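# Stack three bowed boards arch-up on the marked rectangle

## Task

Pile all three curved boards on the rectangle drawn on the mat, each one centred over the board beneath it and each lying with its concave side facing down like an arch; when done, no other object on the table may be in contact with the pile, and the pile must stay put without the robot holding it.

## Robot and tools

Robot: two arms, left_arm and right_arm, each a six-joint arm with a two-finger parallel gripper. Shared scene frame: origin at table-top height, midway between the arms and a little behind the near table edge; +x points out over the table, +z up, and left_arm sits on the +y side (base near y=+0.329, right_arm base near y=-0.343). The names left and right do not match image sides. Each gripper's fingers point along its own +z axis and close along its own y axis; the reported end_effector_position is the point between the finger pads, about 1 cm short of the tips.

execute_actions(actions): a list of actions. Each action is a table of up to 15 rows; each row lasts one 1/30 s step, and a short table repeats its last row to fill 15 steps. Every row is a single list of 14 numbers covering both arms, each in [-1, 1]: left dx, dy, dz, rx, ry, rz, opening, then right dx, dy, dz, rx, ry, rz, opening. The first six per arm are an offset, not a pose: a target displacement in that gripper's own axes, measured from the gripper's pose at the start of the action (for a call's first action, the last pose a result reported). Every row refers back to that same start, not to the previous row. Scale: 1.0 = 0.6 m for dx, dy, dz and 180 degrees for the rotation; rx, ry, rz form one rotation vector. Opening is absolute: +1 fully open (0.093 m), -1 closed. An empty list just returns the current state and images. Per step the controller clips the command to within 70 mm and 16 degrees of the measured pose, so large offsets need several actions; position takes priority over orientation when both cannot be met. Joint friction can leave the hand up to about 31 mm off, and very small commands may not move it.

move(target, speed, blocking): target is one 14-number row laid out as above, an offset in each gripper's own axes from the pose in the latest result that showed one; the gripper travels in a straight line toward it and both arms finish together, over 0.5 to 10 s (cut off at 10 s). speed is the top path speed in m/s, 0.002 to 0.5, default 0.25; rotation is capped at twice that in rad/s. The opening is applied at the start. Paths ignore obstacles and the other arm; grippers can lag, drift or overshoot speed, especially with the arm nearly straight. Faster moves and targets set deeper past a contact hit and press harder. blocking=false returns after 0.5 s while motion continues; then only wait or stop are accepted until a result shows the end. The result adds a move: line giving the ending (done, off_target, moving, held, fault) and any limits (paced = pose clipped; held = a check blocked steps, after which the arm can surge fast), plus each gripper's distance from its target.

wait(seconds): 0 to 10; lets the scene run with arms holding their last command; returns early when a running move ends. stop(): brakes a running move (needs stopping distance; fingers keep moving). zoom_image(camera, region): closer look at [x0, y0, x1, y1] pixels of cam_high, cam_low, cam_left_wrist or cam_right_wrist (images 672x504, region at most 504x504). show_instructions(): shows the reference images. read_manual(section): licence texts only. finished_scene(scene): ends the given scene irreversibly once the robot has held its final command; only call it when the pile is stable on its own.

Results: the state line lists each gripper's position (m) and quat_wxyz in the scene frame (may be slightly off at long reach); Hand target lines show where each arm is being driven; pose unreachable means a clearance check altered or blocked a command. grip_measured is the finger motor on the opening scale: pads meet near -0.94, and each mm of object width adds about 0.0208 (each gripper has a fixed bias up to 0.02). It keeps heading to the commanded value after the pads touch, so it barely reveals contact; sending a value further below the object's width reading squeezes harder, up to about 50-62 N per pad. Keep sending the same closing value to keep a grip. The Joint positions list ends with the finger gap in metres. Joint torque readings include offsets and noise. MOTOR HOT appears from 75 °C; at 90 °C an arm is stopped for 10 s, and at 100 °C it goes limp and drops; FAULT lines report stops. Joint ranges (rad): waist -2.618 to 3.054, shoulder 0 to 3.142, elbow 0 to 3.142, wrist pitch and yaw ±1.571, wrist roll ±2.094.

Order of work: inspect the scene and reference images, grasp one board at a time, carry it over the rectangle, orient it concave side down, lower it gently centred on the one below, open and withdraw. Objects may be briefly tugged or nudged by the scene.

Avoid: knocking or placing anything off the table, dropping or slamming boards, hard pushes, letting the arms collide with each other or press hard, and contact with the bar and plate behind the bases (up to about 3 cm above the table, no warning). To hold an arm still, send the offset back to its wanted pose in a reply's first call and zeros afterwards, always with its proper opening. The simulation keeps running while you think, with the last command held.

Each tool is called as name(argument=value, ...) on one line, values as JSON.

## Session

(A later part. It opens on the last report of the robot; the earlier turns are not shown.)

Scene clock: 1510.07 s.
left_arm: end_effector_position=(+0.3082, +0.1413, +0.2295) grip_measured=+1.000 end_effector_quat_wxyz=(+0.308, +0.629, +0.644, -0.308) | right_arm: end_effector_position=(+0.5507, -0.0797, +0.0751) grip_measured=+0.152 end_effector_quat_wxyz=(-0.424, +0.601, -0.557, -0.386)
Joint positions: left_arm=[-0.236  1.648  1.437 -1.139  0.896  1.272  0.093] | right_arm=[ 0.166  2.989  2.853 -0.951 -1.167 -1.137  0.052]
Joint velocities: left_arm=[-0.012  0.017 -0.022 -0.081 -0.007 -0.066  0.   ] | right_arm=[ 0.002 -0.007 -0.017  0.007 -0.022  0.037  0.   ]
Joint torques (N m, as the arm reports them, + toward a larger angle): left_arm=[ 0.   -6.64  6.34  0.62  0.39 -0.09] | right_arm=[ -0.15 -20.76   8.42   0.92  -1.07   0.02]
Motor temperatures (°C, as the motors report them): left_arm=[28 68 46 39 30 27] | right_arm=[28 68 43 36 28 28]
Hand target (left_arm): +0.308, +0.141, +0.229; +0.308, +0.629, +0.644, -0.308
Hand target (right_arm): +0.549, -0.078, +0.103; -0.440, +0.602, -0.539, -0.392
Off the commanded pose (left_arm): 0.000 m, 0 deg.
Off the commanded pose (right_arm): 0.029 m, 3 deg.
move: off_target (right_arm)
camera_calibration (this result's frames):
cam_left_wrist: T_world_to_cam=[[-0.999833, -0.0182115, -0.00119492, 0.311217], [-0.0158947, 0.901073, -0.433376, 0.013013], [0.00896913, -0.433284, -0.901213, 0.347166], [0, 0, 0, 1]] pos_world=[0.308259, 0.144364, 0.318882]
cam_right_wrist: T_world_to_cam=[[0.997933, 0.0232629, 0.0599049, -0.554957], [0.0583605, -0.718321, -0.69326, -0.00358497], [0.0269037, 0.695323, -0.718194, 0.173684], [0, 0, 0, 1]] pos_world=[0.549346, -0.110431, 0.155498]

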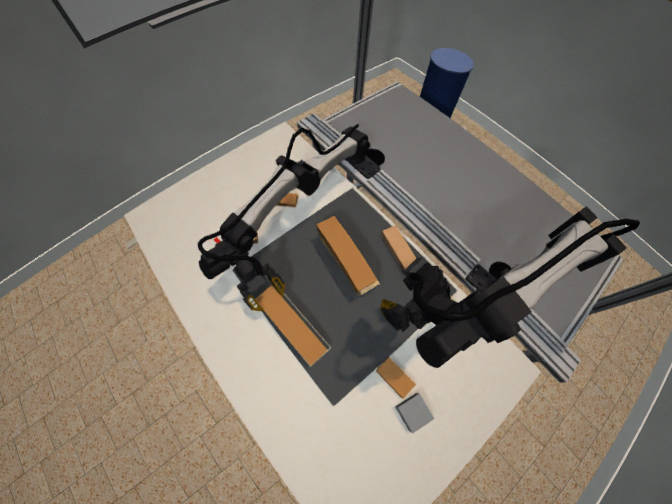

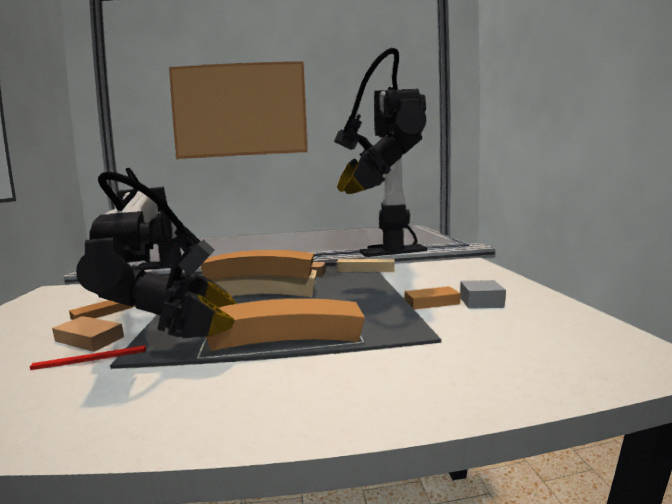

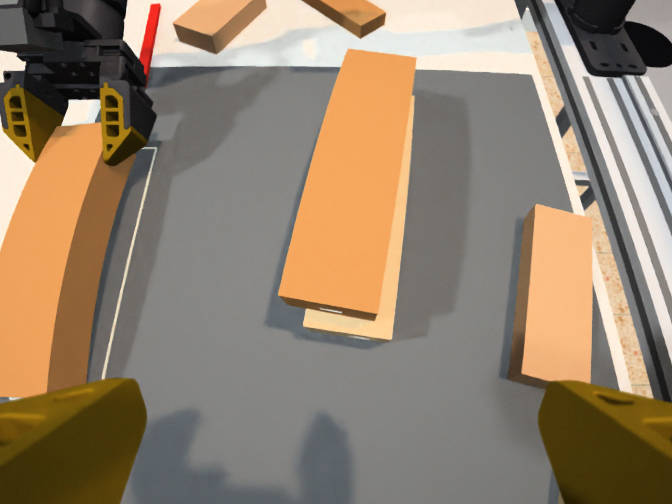

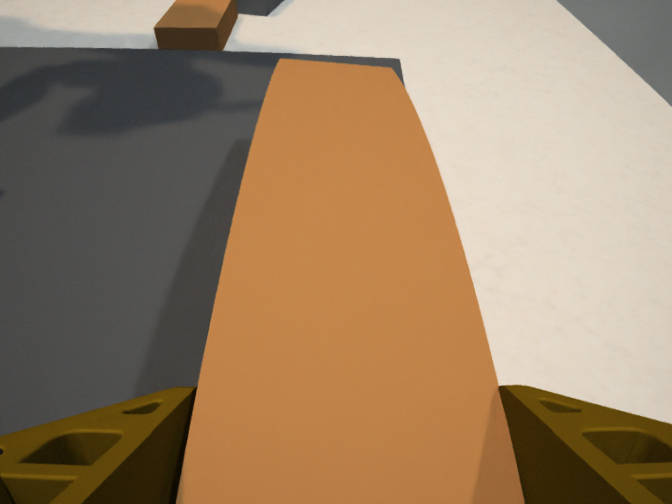

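move(target=[0,0,0,0,0,0,1, -0.028,0.026,-0.042,0,0,0,-0.2], speed=0.02)

zoom_image(camera="cam_low", region=[130, 190, 430, 370])

Scene clock: 1514.60 s.
left_arm: end_effector_position=(+0.3082, +0.1413, +0.2295) grip_measured=+1.000 end_effector_quat_wxyz=(+0.308, +0.629, +0.644, -0.308) | right_arm: end_effector_position=(+0.5348, -0.0943, +0.0817) grip_measured=+0.152 end_effector_quat_wxyz=(-0.408, +0.606, -0.568, -0.379)
Joint positions: left_arm=[-0.236  1.648  1.437 -1.139  0.896  1.272  0.093] | right_arm=[ 0.15   2.797  2.53  -0.908 -1.14  -1.212  0.052]
Joint velocities: left_arm=[-0.022 -0.017 -0.002  0.022 -0.066 -0.007  0.   ] | right_arm=[-0.017 -0.037 -0.09   0.051  0.066 -0.007  0.001]
Joint torques (N m, as the arm reports them, + toward a larger angle): left_arm=[-0.12 -6.8   6.16  0.61  0.4  -0.13] | right_arm=[ -0.85 -19.86   6.34   0.87  -1.11   0.04]
Motor temperatures (°C, as the motors report them): left_arm=[28 67 46 39 30 27] | right_arm=[28 71 43 36 28 28]
Hand target (left_arm): +0.308, +0.141, +0.229; +0.308, +0.629, +0.644, -0.308
Hand target (right_arm): +0.534, -0.098, +0.098; -0.422, +0.602, -0.557, -0.387
Off the commanded pose (left_arm): 0.000 m, 0 deg.
Off the commanded pose (right_arm): 0.017 m, 2 deg.
move: off_target (right_arm)
camera_calibration (this result's frames):
cam_left_wrist: T_world_to_cam=[[-0.999833, -0.0182115, -0.00119492, 0.311217], [-0.0158947, 0.901073, -0.433376, 0.013013], [0.00896913, -0.433284, -0.901213, 0.347166], [0, 0, 0, 1]] pos_world=[0.308259, 0.144364, 0.318882]
cam_right_wrist: T_world_to_cam=[[0.998653, 0.025148, 0.0453872, -0.538099], [0.0489742, -0.745836, -0.664327, -0.00851472], [0.0171449, 0.665655, -0.746062, 0.193656], [0, 0, 0, 1]] pos_world=[0.534471, -0.121727, 0.163246]

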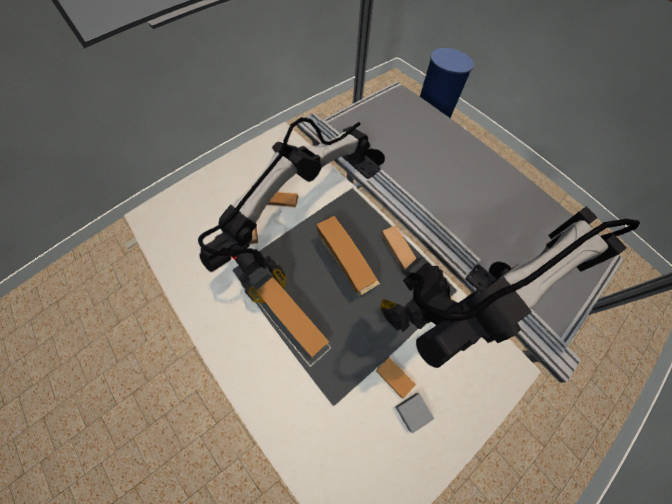

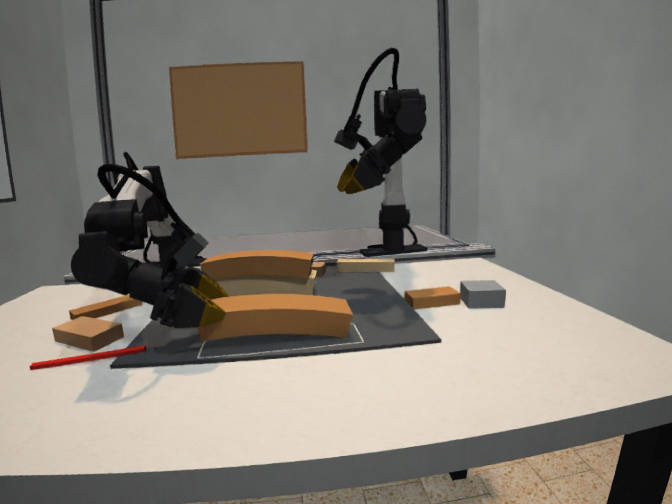

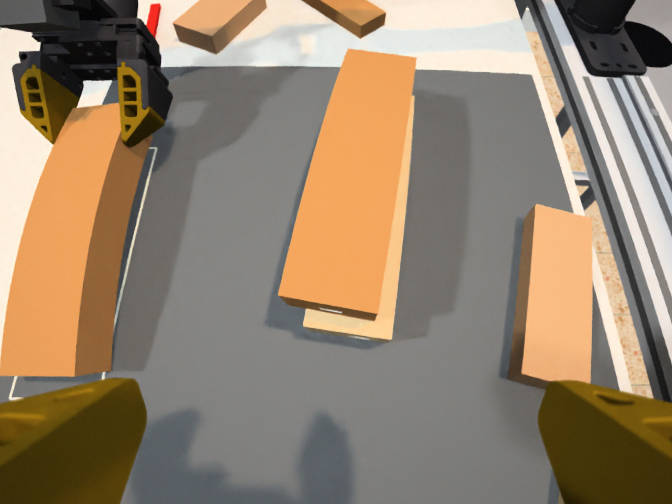

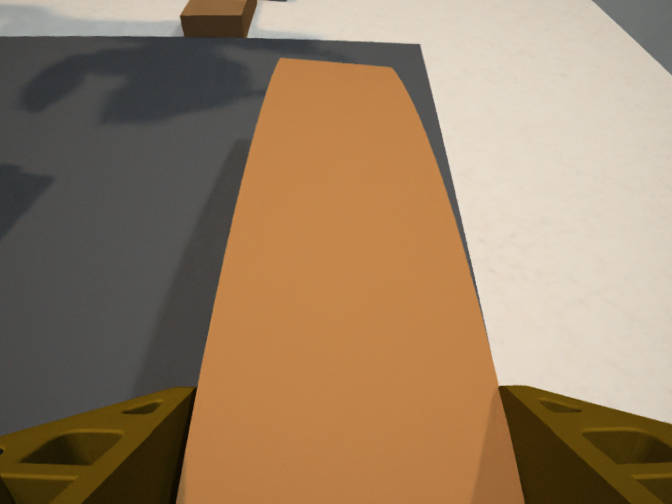

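Region (130, 190, 430, 370) of cam_low's 672x504 image, scaled by 1.680, with more detail than that image has; it fills the top 302 rows of this view, and the rest is white.

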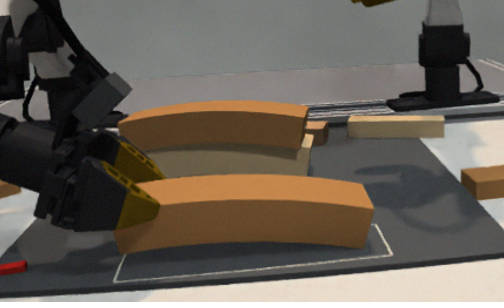

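move(target=[0,0,0,0,0,0,1, -0.027,-0.018,0.003,0,0,0,-0.2], speed=0.02)

zoom_image(camera="cam_low", region=[130, 190, 430, 370])

Scene clock: 1518.50 s.
left_arm: end_effector_position=(+0.3082, +0.1413, +0.2295) grip_measured=+1.000 end_effector_quat_wxyz=(+0.308, +0.629, +0.644, -0.308) | right_arm: end_effector_position=(+0.5420, -0.0912, +0.0881) grip_measured=+0.152 end_effector_quat_wxyz=(-0.399, +0.604, -0.581, -0.372)
Joint positions: left_arm=[-0.236  1.648  1.437 -1.139  0.896  1.272  0.093] | right_arm=[ 0.157  2.877  2.729 -1.017 -1.108 -1.179  0.052]
Joint velocities: left_arm=[ 0.002 -0.012  0.007 -0.007 -0.095 -0.081  0.   ] | right_arm=[ 0.007  0.061  0.129 -0.081 -0.051 -0.066  0.   ]
Joint torques (N m, as the arm reports them, + toward a larger angle): left_arm=[-0.04 -6.67  6.12  0.61  0.46 -0.1 ] | right_arm=[  0.05 -17.73   9.46   1.06  -0.92   0.15]
Motor temperatures (°C, as the motors report them): left_arm=[28 67 46 39 30 27] | right_arm=[28 73 43 36 28 28]
Hand target (left_arm): +0.308, +0.141, +0.229; +0.308, +0.629, +0.644, -0.308
Hand target (right_arm): +0.543, -0.086, +0.097; -0.411, +0.605, -0.569, -0.377
Off the commanded pose (left_arm): 0.000 m, 0 deg.
Off the commanded pose (right_arm): 0.010 m, 2 deg.
move: done
camera_calibration (this result's frames):
cam_left_wrist: T_world_to_cam=[[-0.999833, -0.0182115, -0.00119492, 0.311217], [-0.0158947, 0.901073, -0.433376, 0.013013], [0.00896913, -0.433284, -0.901213, 0.347166], [0, 0, 0, 1]] pos_world=[0.308259, 0.144364, 0.318882]
cam_right_wrist: T_world_to_cam=[[0.999495, 0.00784932, 0.0307886, -0.546409], [0.0258579, -0.764048, -0.644641, 0.00684565], [0.018464, 0.645112, -0.763865, 0.195183], [0, 0, 0, 1]] pos_world=[0.542352, -0.116396, 0.17033]

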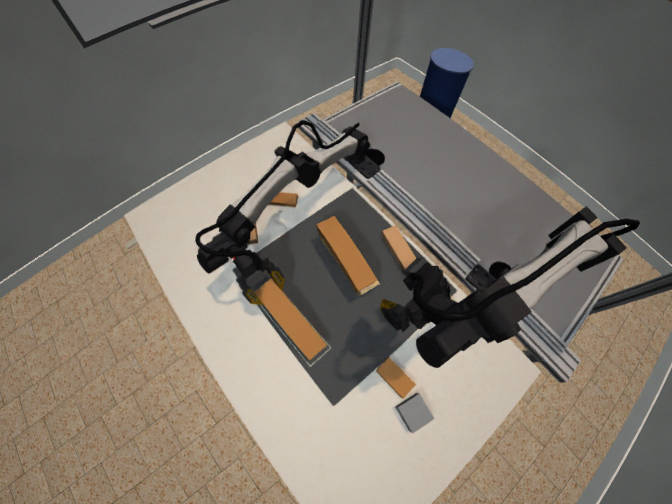

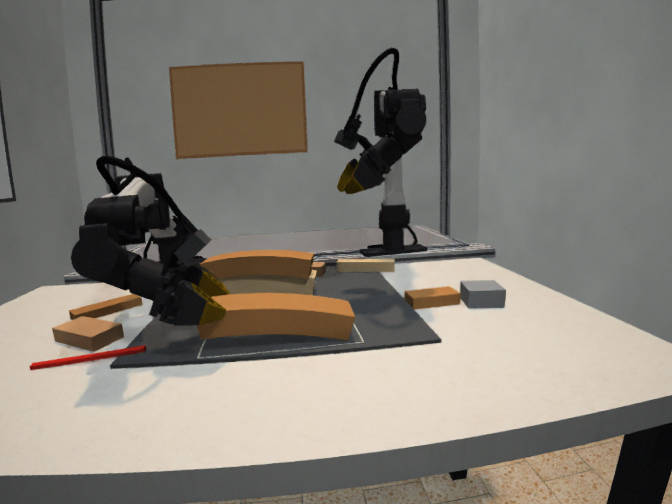

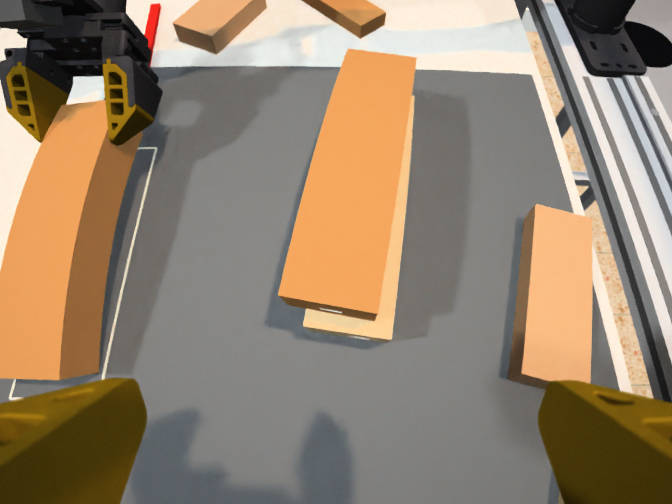

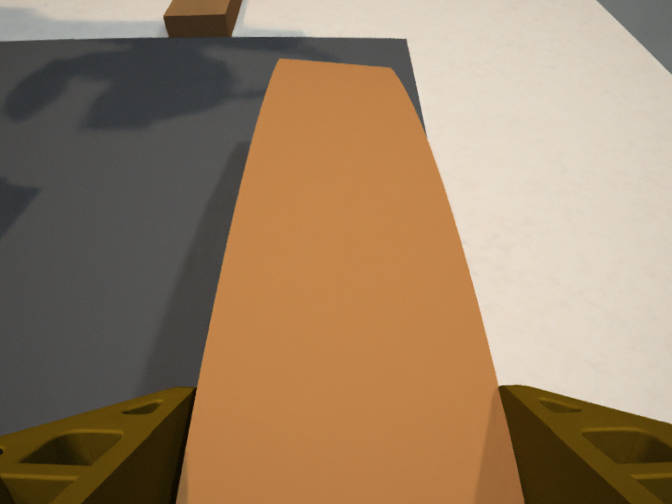

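Region (130, 190, 430, 370) of cam_low's 672x504 image, scaled by 1.680, with more detail than that image has; it fills the top 302 rows of this view, and the rest is white.

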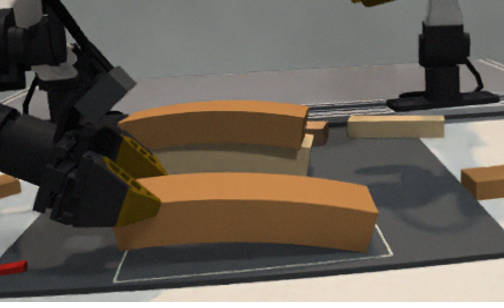

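Lower (0.003,0.004,−.025) with pitch back, then release and back off.

move(target=[0,0,0,0,0,0,1, 0.036,-0.005,0.022,0,-0.03,0,-0.2], speed=0.02)

move(target=[0,0,0,0,0,0,1, 0,0,0,0,0,0,1])

move(target=[0,0,0,0,0,0,1, -0.02,0.02,-0.13,0,0,0,1], speed=0.08)

zoom_image(camera="cam_low", region=[130, 190, 430, 370])

Scene clock: 1524.77 s.
left_arm: end_effector_position=(+0.3082, +0.1413, +0.2295) grip_measured=+1.000 end_effector_quat_wxyz=(+0.308, +0.629, +0.644, -0.308) | right_arm: end_effector_position=(+0.5456, -0.0945, +0.0662) grip_measured=+0.152 end_effector_quat_wxyz=(-0.422, +0.586, -0.560, -0.406)
Joint positions: left_arm=[-0.236  1.648  1.437 -1.139  0.896  1.272  0.093] | right_arm=[ 0.138  2.914  2.654 -0.879 -1.212 -1.157  0.052]
Joint velocities: left_arm=[-0.002  0.012 -0.007  0.037  0.007 -0.022  0.   ] | right_arm=[ 0.002 -0.076 -0.129  0.066  0.007  0.095 -0.001]
Joint torques (N m, as the arm reports them, + toward a larger angle): left_arm=[ 0.09 -6.53  6.36  0.57  0.44 -0.1 ] | right_arm=[  0.8  -18.44   5.83   1.18  -0.62   0.18]
Motor temperatures (°C, as the motors report them): left_arm=[28 66 46 38 30 27] | right_arm=[28 74 43 36 28 28]
Hand target (left_arm): +0.308, +0.141, +0.229; +0.308, +0.629, +0.644, -0.308
Hand target (right_arm): +0.546, -0.088, +0.063; -0.422, +0.589, -0.560, -0.402
Off the commanded pose (left_arm): 0.000 m, 0 deg.
Off the commanded pose (right_arm): 0.007 m, 1 deg.
move: done
camera_calibration (this result's frames):
cam_left_wrist: T_world_to_cam=[[-0.999833, -0.0182115, -0.00119492, 0.311217], [-0.0158947, 0.901073, -0.433376, 0.013013], [0.00896913, -0.433284, -0.901213, 0.347166], [0, 0, 0, 1]] pos_world=[0.308259, 0.144364, 0.318882]
cam_right_wrist: T_world_to_cam=[[0.999576, 0.0205676, 0.0206192, -0.547513], [0.0291213, -0.697255, -0.716231, -0.000575369], [-0.000354316, 0.716528, -0.697559, 0.193193], [0, 0, 0, 1]] pos_world=[0.547366, -0.127568, 0.145641]

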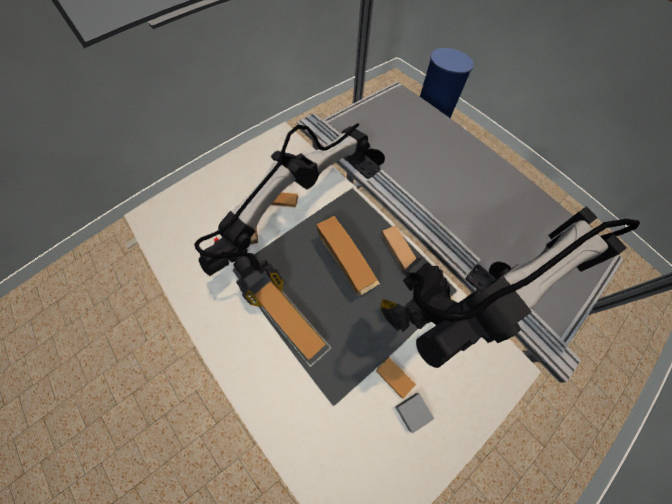

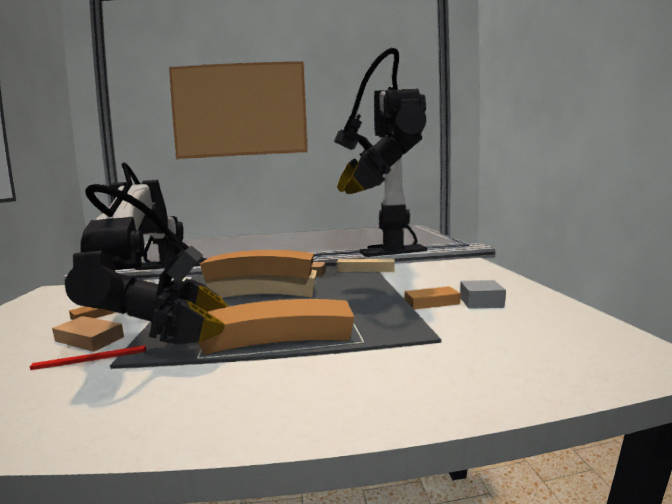

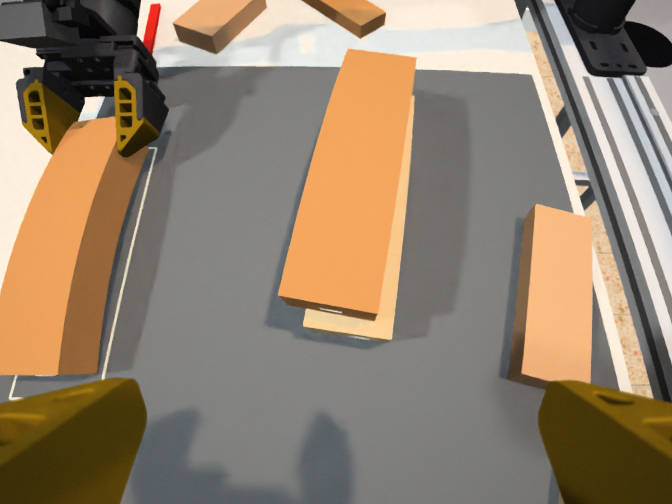

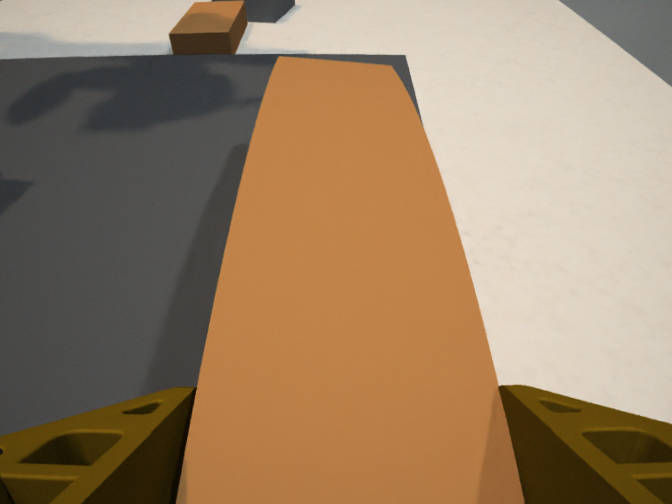

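Scene clock: 1525.27 s.
left_arm: end_effector_position=(+0.3082, +0.1413, +0.2295) grip_measured=+1.000 end_effector_quat_wxyz=(+0.308, +0.629, +0.644, -0.308) | right_arm: end_effector_position=(+0.5457, -0.0947, +0.0663) grip_measured=+0.983 end_effector_quat_wxyz=(-0.422, +0.586, -0.560, -0.406)
Joint positions: left_arm=[-0.236  1.648  1.437 -1.139  0.896  1.272  0.093] | right_arm=[ 0.138  2.913  2.653 -0.879 -1.212 -1.157  0.092]
Joint velocities: left_arm=[ 0.007 -0.002  0.022 -0.051 -0.037 -0.051  0.   ] | right_arm=[-0.002  0.002  0.012 -0.051  0.022 -0.007  0.001]
Joint torques (N m, as the arm reports them, + toward a larger angle): left_arm=[-0.09 -6.88  6.22  0.6   0.43 -0.05] | right_arm=[ -0.14 -18.02   7.38   0.92  -0.76  -0.02]
Motor temperatures (°C, as the motors report them): left_arm=[28 66 46 38 30 27] | right_arm=[28 74 43 36 28 28]
Hand target (left_arm): +0.308, +0.141, +0.229; +0.308, +0.629, +0.644, -0.308
Hand target (right_arm): +0.546, -0.094, +0.066; -0.422, +0.586, -0.560, -0.406
Off the commanded pose (left_arm): 0.000 m, 0 deg.
Off the commanded pose (right_arm): 0.000 m, 0 deg.
move: done
camera_calibration (this result's frames):
cam_left_wrist: T_world_to_cam=[[-0.999833, -0.0182115, -0.00119492, 0.311217], [-0.0158947, 0.901073, -0.433376, 0.013013], [0.00896913, -0.433284, -0.901213, 0.347166], [0, 0, 0, 1]] pos_world=[0.308259, 0.144364, 0.318882]
cam_right_wrist: T_world_to_cam=[[0.999572, 0.0204582, 0.0209323, -0.547581], [0.0292693, -0.697013, -0.716461, -0.000716678], [-0.0000674469, 0.716767, -0.697313, 0.193223], [0, 0, 0, 1]] pos_world=[0.547381, -0.127793, 0.145685]

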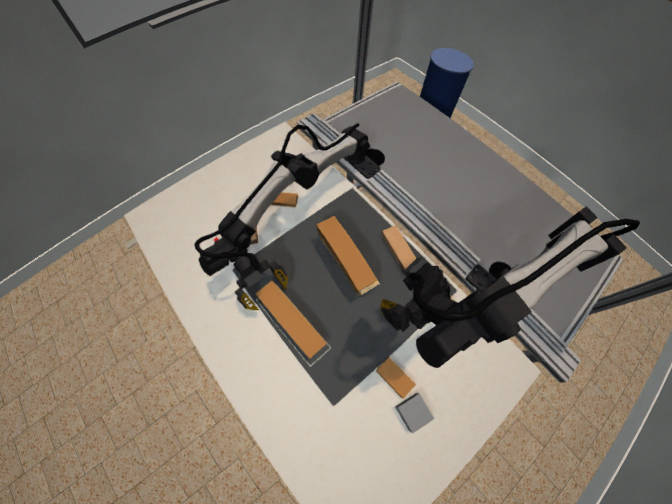

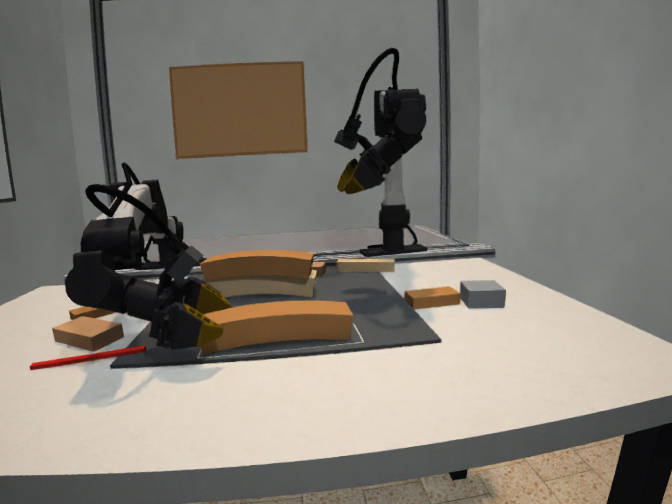

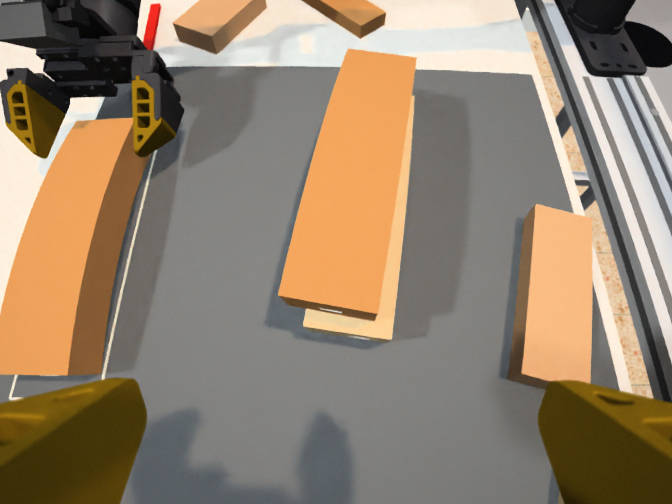

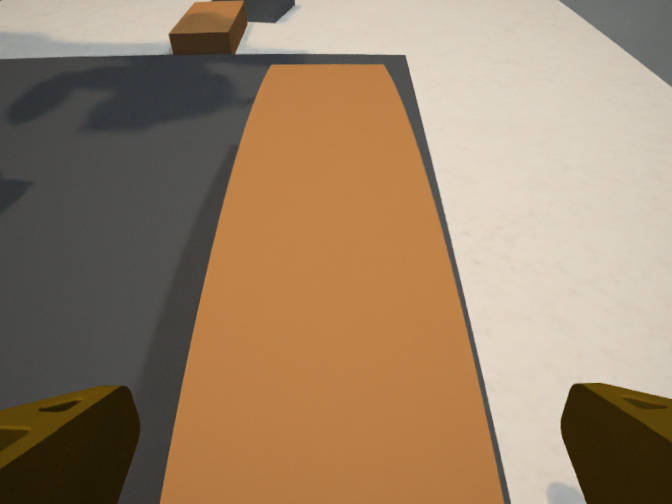

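Scene clock: 1527.30 s.
left_arm: end_effector_position=(+0.3082, +0.1413, +0.2295) grip_measured=+1.000 end_effector_quat_wxyz=(+0.308, +0.629, +0.644, -0.308) | right_arm: end_effector_position=(+0.5349, -0.1637, +0.1134) grip_measured=+0.983 end_effector_quat_wxyz=(-0.435, +0.589, -0.558, -0.391)
Joint positions: left_arm=[-0.236  1.648  1.437 -1.139  0.896  1.272  0.093] | right_arm=[ 0.016  2.888  2.814 -1.31  -1.238 -1.455  0.092]
Joint velocities: left_arm=[-0.002 -0.002  0.017  0.007  0.007  0.022  0.   ] | right_arm=[-0.017  0.022  0.061 -0.037 -0.066  0.007  0.001]
Joint torques (N m, as the arm reports them, + toward a larger angle): left_arm=[ 0.11 -6.78  6.04  0.62  0.47 -0.07] | right_arm=[ -0.58 -15.2    7.8    0.38  -0.86  -0.11]
Motor temperatures (°C, as the motors report them): left_arm=[28 66 46 38 30 27] | right_arm=[28 74 43 36 28 28]
Hand target (left_arm): +0.308, +0.141, +0.229; +0.308, +0.629, +0.644, -0.308
Hand target (right_arm): +0.533, -0.165, +0.102; -0.427, +0.582, -0.564, -0.401
Off the commanded pose (left_arm): 0.000 m, 0 deg.
Off the commanded pose (right_arm): 0.012 m, 2 deg.
move: off_target (right_arm)
camera_calibration (this result's frames):
cam_left_wrist: T_world_to_cam=[[-0.999833, -0.0182115, -0.00119492, 0.311217], [-0.0158947, 0.901073, -0.433376, 0.013013], [0.00896913, -0.433284, -0.901213, 0.347166], [0, 0, 0, 1]] pos_world=[0.308259, 0.144364, 0.318882]
cam_right_wrist: T_world_to_cam=[[0.998424, 0.00231618, 0.0560679, -0.542778], [0.0416777, -0.69965, -0.713269, -0.0222371], [0.0375758, 0.714482, -0.698644, 0.255207], [0, 0, 0, 1]] pos_world=[0.53326, -0.196642, 0.19287]

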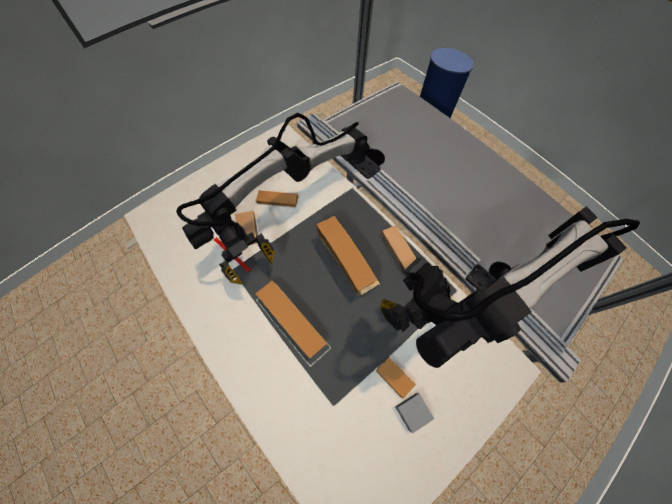

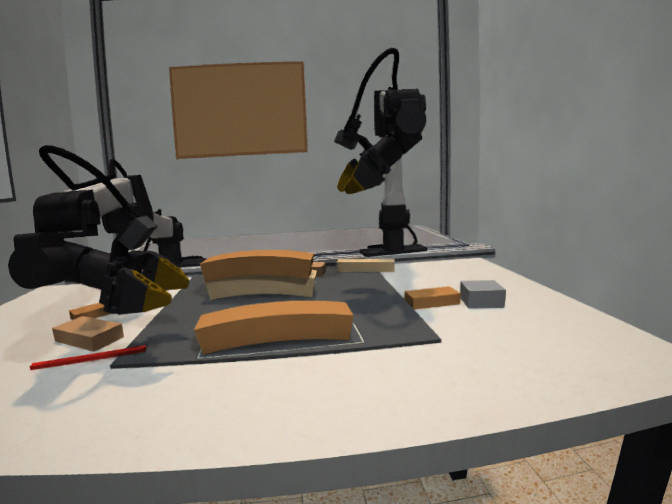

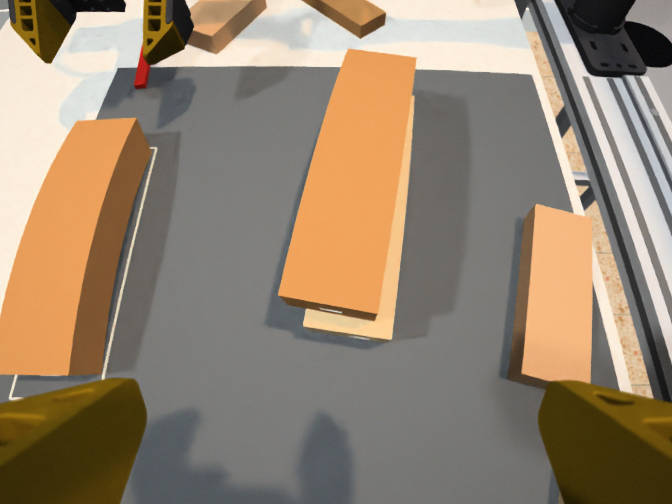

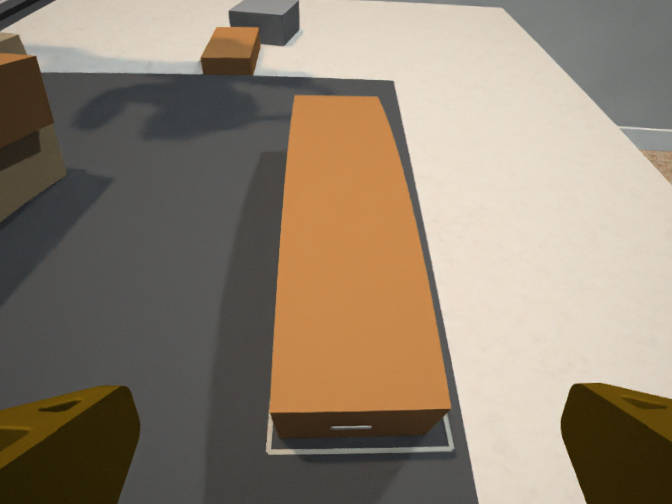

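Region (130, 190, 430, 370) of cam_low's 672x504 image, scaled by 1.680, with more detail than that image has; it fills the top 302 rows of this view, and the rest is white.

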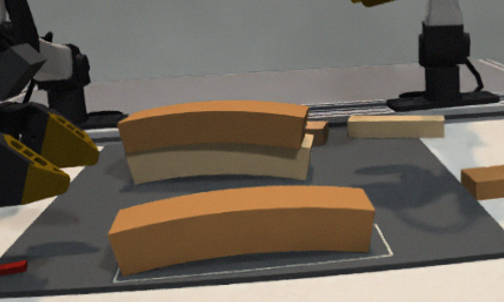

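move(target=[0.162,0.036,0.184,0.045,-0.102,0.029,1, 0,0.421,-0.082,0.036,0.010,0.038,1], speed=0.15)

Scene clock: 1538.83 s.
left_arm: end_effector_position=(+0.3266, +0.1132, +0.0869) grip_measured=+1.000 end_effector_quat_wxyz=(+0.366, +0.622, +0.539, -0.435) | right_arm: end_effector_position=(+0.2870, -0.2081, +0.1135) grip_measured=+0.983 end_effector_quat_wxyz=(+0.436, -0.537, +0.613, +0.381)
Joint positions: left_arm=[-0.236  2.072  1.209 -0.691  1.226  1.534  0.093] | right_arm=[-0.102  1.725  0.846 -0.547 -1.226 -1.42   0.092]
Joint velocities: left_arm=[-0.017  0.017 -0.002  0.051 -0.037 -0.037  0.   ] | right_arm=[-0.012  0.007  0.002 -0.051 -0.037 -0.007 -0.   ]
Joint torques (N m, as the arm reports them, + toward a larger angle): left_arm=[ 0.69 -8.86  4.36  0.45  0.66 -0.1 ] | right_arm=[-0.79 -9.23  4.05  0.61 -0.65  0.02]
Motor temperatures (°C, as the motors report them): left_arm=[28 65 46 38 30 27] | right_arm=[28 73 43 35 28 28]
Hand target (left_arm): +0.328, +0.115, +0.086; +0.376, +0.620, +0.534, -0.434
Hand target (right_arm): +0.284, -0.211, +0.110; +0.434, -0.535, +0.620, +0.375
Off the commanded pose (left_arm): 0.004 m, 1 deg.
Off the commanded pose (right_arm): 0.007 m, 1 deg.
move: done
camera_calibration (this result's frames):
cam_left_wrist: T_world_to_cam=[[-0.9886, 0.150517, 0.00379935, 0.30577], [0.106748, 0.718476, -0.687311, -0.0204438], [-0.106182, -0.67907, -0.726353, 0.256516], [0, 0, 0, 1]] pos_world=[0.331704, 0.142857, 0.171108]
cam_right_wrist: T_world_to_cam=[[0.991558, -0.128448, -0.0177033, -0.311986], [-0.103439, -0.70129, -0.705331, -0.00244189], [0.0781833, 0.701208, -0.708657, 0.28299], [0, 0, 0, 1]] pos_world=[0.286974, -0.240221, 0.193297]

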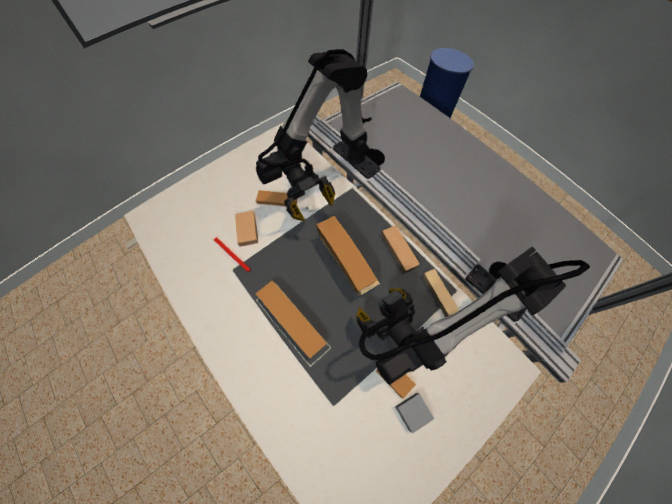

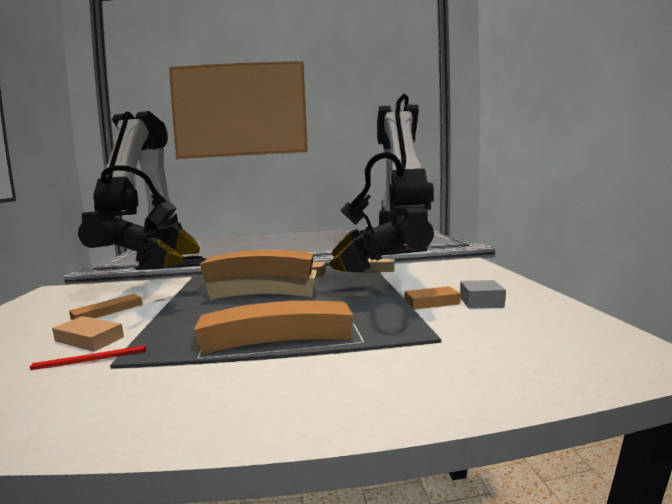

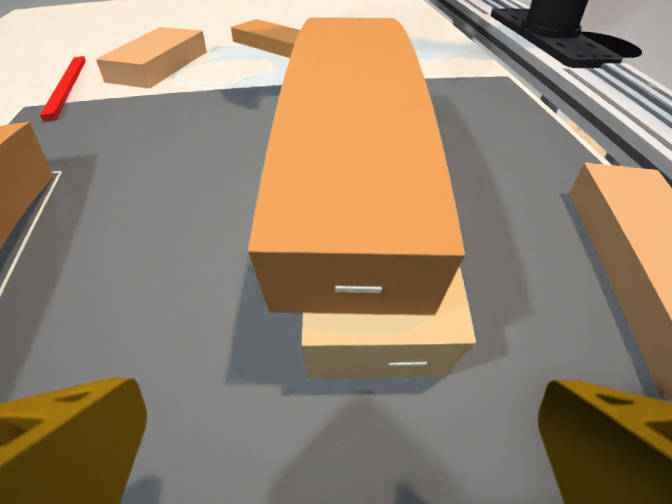

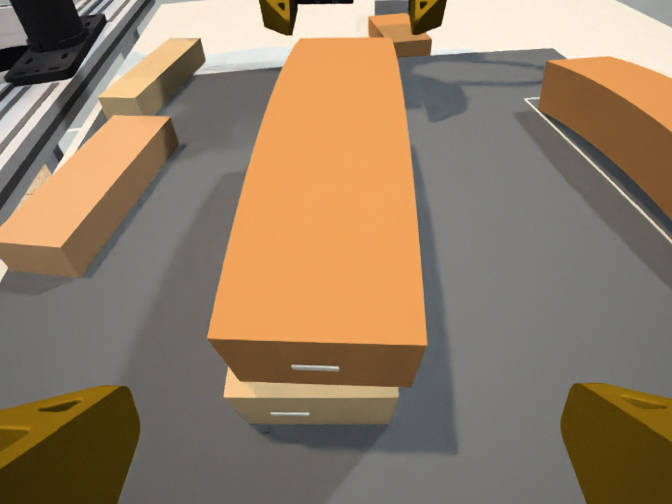

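move(target=[-0.028,-0.010,0.14,0,0,0,1, -0.010,0.010,0.12,0,0,0,1], speed=0.06)

zoom_image(camera="cam_low", region=[130, 190, 430, 370])

Scene clock: 1546.00 s.
left_arm: end_effector_position=(+0.3108, +0.0330, +0.0700) grip_measured=+1.000 end_effector_quat_wxyz=(+0.359, +0.619, +0.544, -0.439) | right_arm: end_effector_position=(+0.2960, -0.1385, +0.1041) grip_measured=+0.983 end_effector_quat_wxyz=(+0.446, -0.539, +0.604, +0.381)
Joint positions: left_arm=[-0.466  2.048  1.034  0.002  1.156  0.933  0.093] | right_arm=[ 0.142  1.724  0.686  0.19  -1.136 -0.825  0.092]
Joint velocities: left_arm=[ 0.002 -0.012  0.002  0.022 -0.037 -0.095  0.   ] | right_arm=[ 0.012  0.017 -0.017  0.022 -0.022 -0.037 -0.   ]
Joint torques (N m, as the arm reports them, + toward a larger angle): left_arm=[ -0.71 -10.2    3.77   1.18   0.4   -0.16] | right_arm=[ 0.46 -7.98  4.22  1.36 -0.41  0.16]
Motor temperatures (°C, as the motors report them): left_arm=[28 66 45 38 30 27] | right_arm=[28 69 42 35 28 28]
Hand target (left_arm): +0.308, +0.031, +0.073; +0.365, +0.622, +0.539, -0.434
Hand target (right_arm): +0.290, -0.137, +0.096; +0.437, -0.537, +0.612, +0.383
Off the commanded pose (left_arm): 0.005 m, 1 deg.
Off the commanded pose (right_arm): 0.010 m, 2 deg.
move: done
camera_calibration (this result's frames):
cam_left_wrist: T_world_to_cam=[[-0.988528, 0.149417, 0.0220693, 0.301014], [0.0940607, 0.723334, -0.684061, 0.0308436], [-0.118174, -0.674138, -0.729091, 0.191923], [0, 0, 0, 1]] pos_world=[0.31734, 0.0620954, 0.154385]
cam_right_wrist: T_world_to_cam=[[0.99235, -0.123446, 0.00162336, -0.31369], [-0.084693, -0.690276, -0.718573, 0.0379956], [0.0898253, 0.712938, -0.69545, 0.2237], [0, 0, 0, 1]] pos_world=[0.294414, -0.171981, 0.183384]

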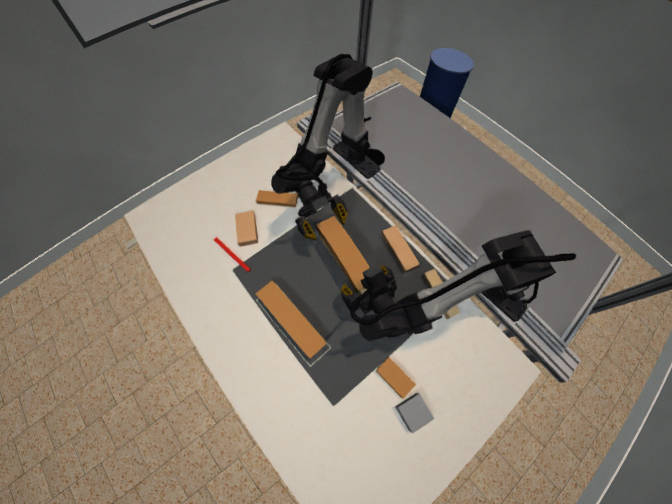

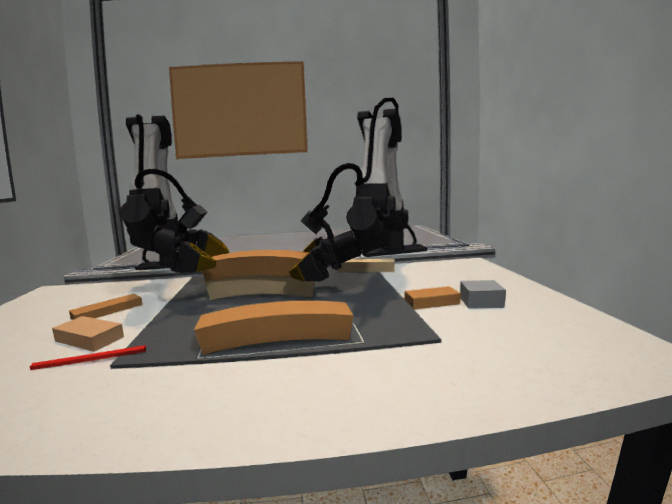

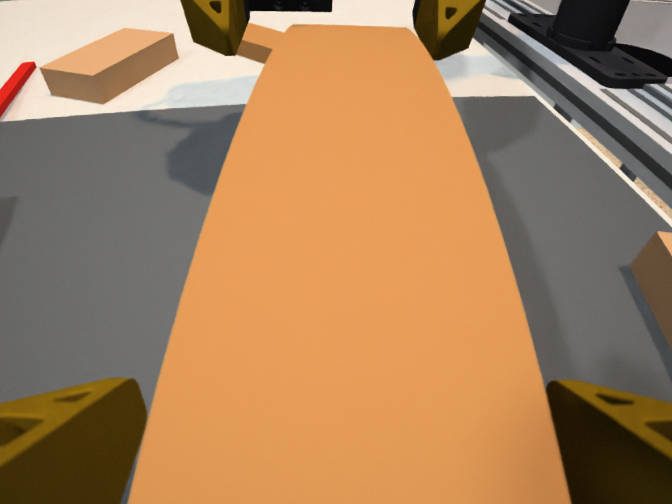

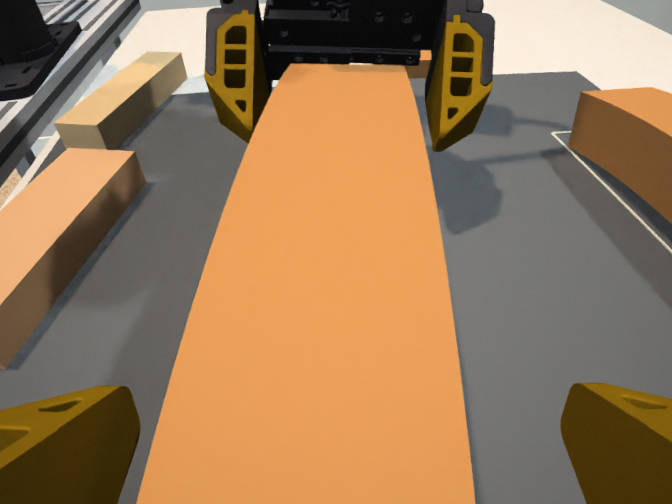

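Region (130, 190, 430, 370) of cam_low's 672x504 image, scaled by 1.680, with more detail than that image has; it fills the top 302 rows of this view, and the rest is white.

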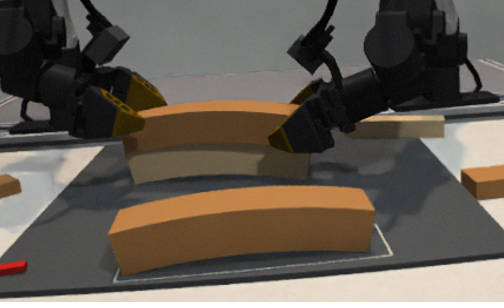

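move(target=[-0.02,-0.006,-0.006,0,0,0,1, 0.008,0.025,0.036,0,0,0,1], speed=0.04)

zoom_image(camera="cam_low", region=[130, 190, 430, 370])

Scene clock: 1549.27 s.
left_arm: end_effector_position=(+0.3103, +0.0331, +0.0777) grip_measured=+1.000 end_effector_quat_wxyz=(+0.362, +0.619, +0.543, -0.438) | right_arm: end_effector_position=(+0.2905, -0.1185, +0.1057) grip_measured=+0.983 end_effector_quat_wxyz=(+0.461, -0.544, +0.591, +0.377)
Joint positions: left_arm=[-0.466  2.024  1.034 -0.013  1.155  0.929  0.093] | right_arm=[ 0.213  1.724  0.629  0.395 -1.094 -0.704  0.092]
Joint velocities: left_arm=[-0.012  0.012  0.012 -0.022 -0.007 -0.022  0.   ] | right_arm=[ 0.007 -0.007 -0.007  0.007  0.066  0.022 -0.   ]
Joint torques (N m, as the arm reports them, + toward a larger angle): left_arm=[ -0.43 -10.12   5.06   0.86   0.41  -0.12] | right_arm=[ 0.56 -6.46  3.92  1.51 -0.33  0.05]
Motor temperatures (°C, as the motors report them): left_arm=[28 67 45 38 30 27] | right_arm=[28 67 42 36 28 28]
Hand target (left_arm): +0.308, +0.033, +0.082; +0.360, +0.619, +0.544, -0.439
Hand target (right_arm): +0.283, -0.118, +0.093; -0.446, +0.539, -0.604, -0.382
Off the commanded pose (left_arm): 0.006 m, 0 deg.
Off the commanded pose (right_arm): 0.015 m, 2 deg.
move: off_target (right_arm)
camera_calibration (this result's frames):
cam_left_wrist: T_world_to_cam=[[-0.98884, 0.147971, 0.0173456, 0.300828], [0.0960432, 0.722129, -0.685059, 0.0355416], [-0.113895, -0.675748, -0.728281, 0.19621], [0, 0, 0, 1]] pos_world=[0.316404, 0.062409, 0.162026]
cam_right_wrist: T_world_to_cam=[[0.992071, -0.120224, 0.0366137, -0.308968], [-0.055214, -0.67866, -0.732374, 0.0468164], [0.112897, 0.724546, -0.679917, 0.20403], [0, 0, 0, 1]] pos_world=[0.286069, -0.153202, 0.184323]

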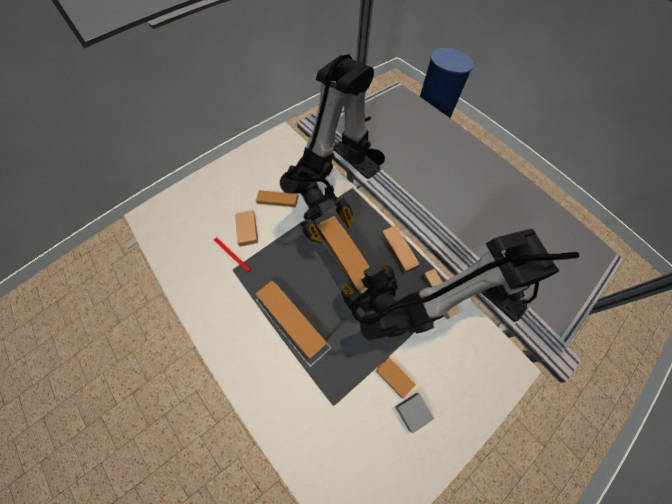

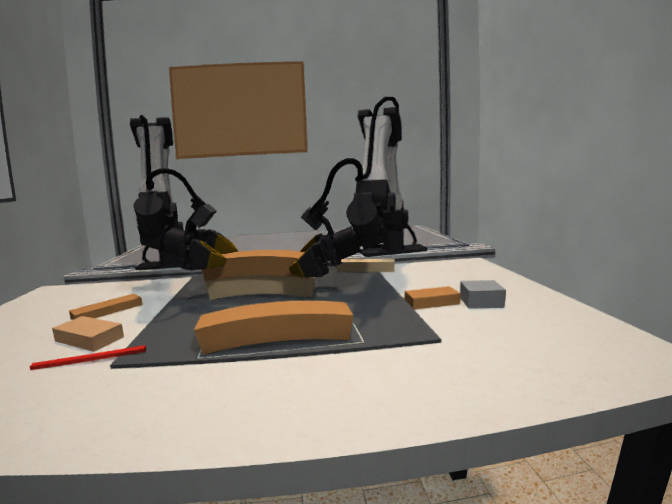

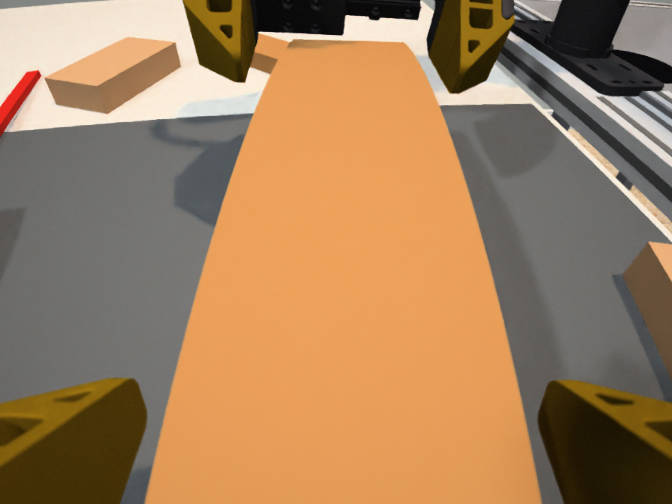

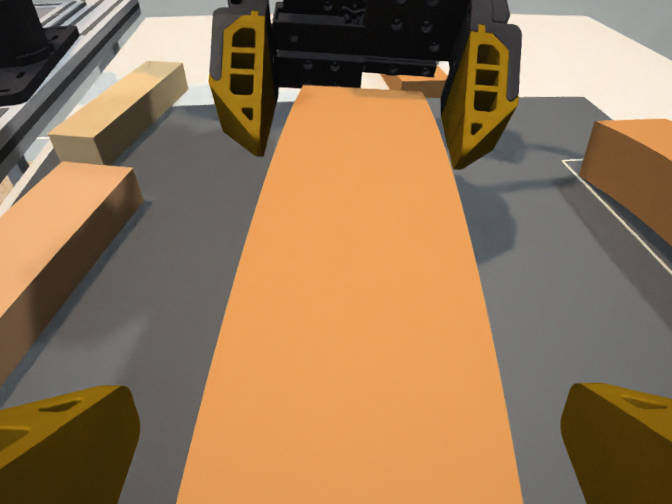

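Region (130, 190, 430, 370) of cam_low's 672x504 image, scaled by 1.680, with more detail than that image has; it fills the top 302 rows of this view, and the rest is white.

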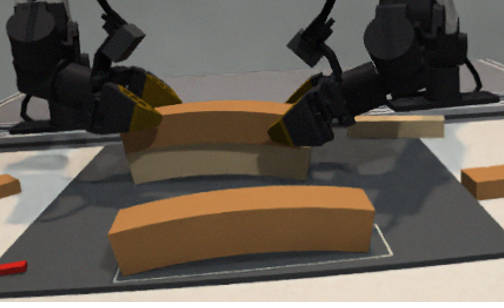

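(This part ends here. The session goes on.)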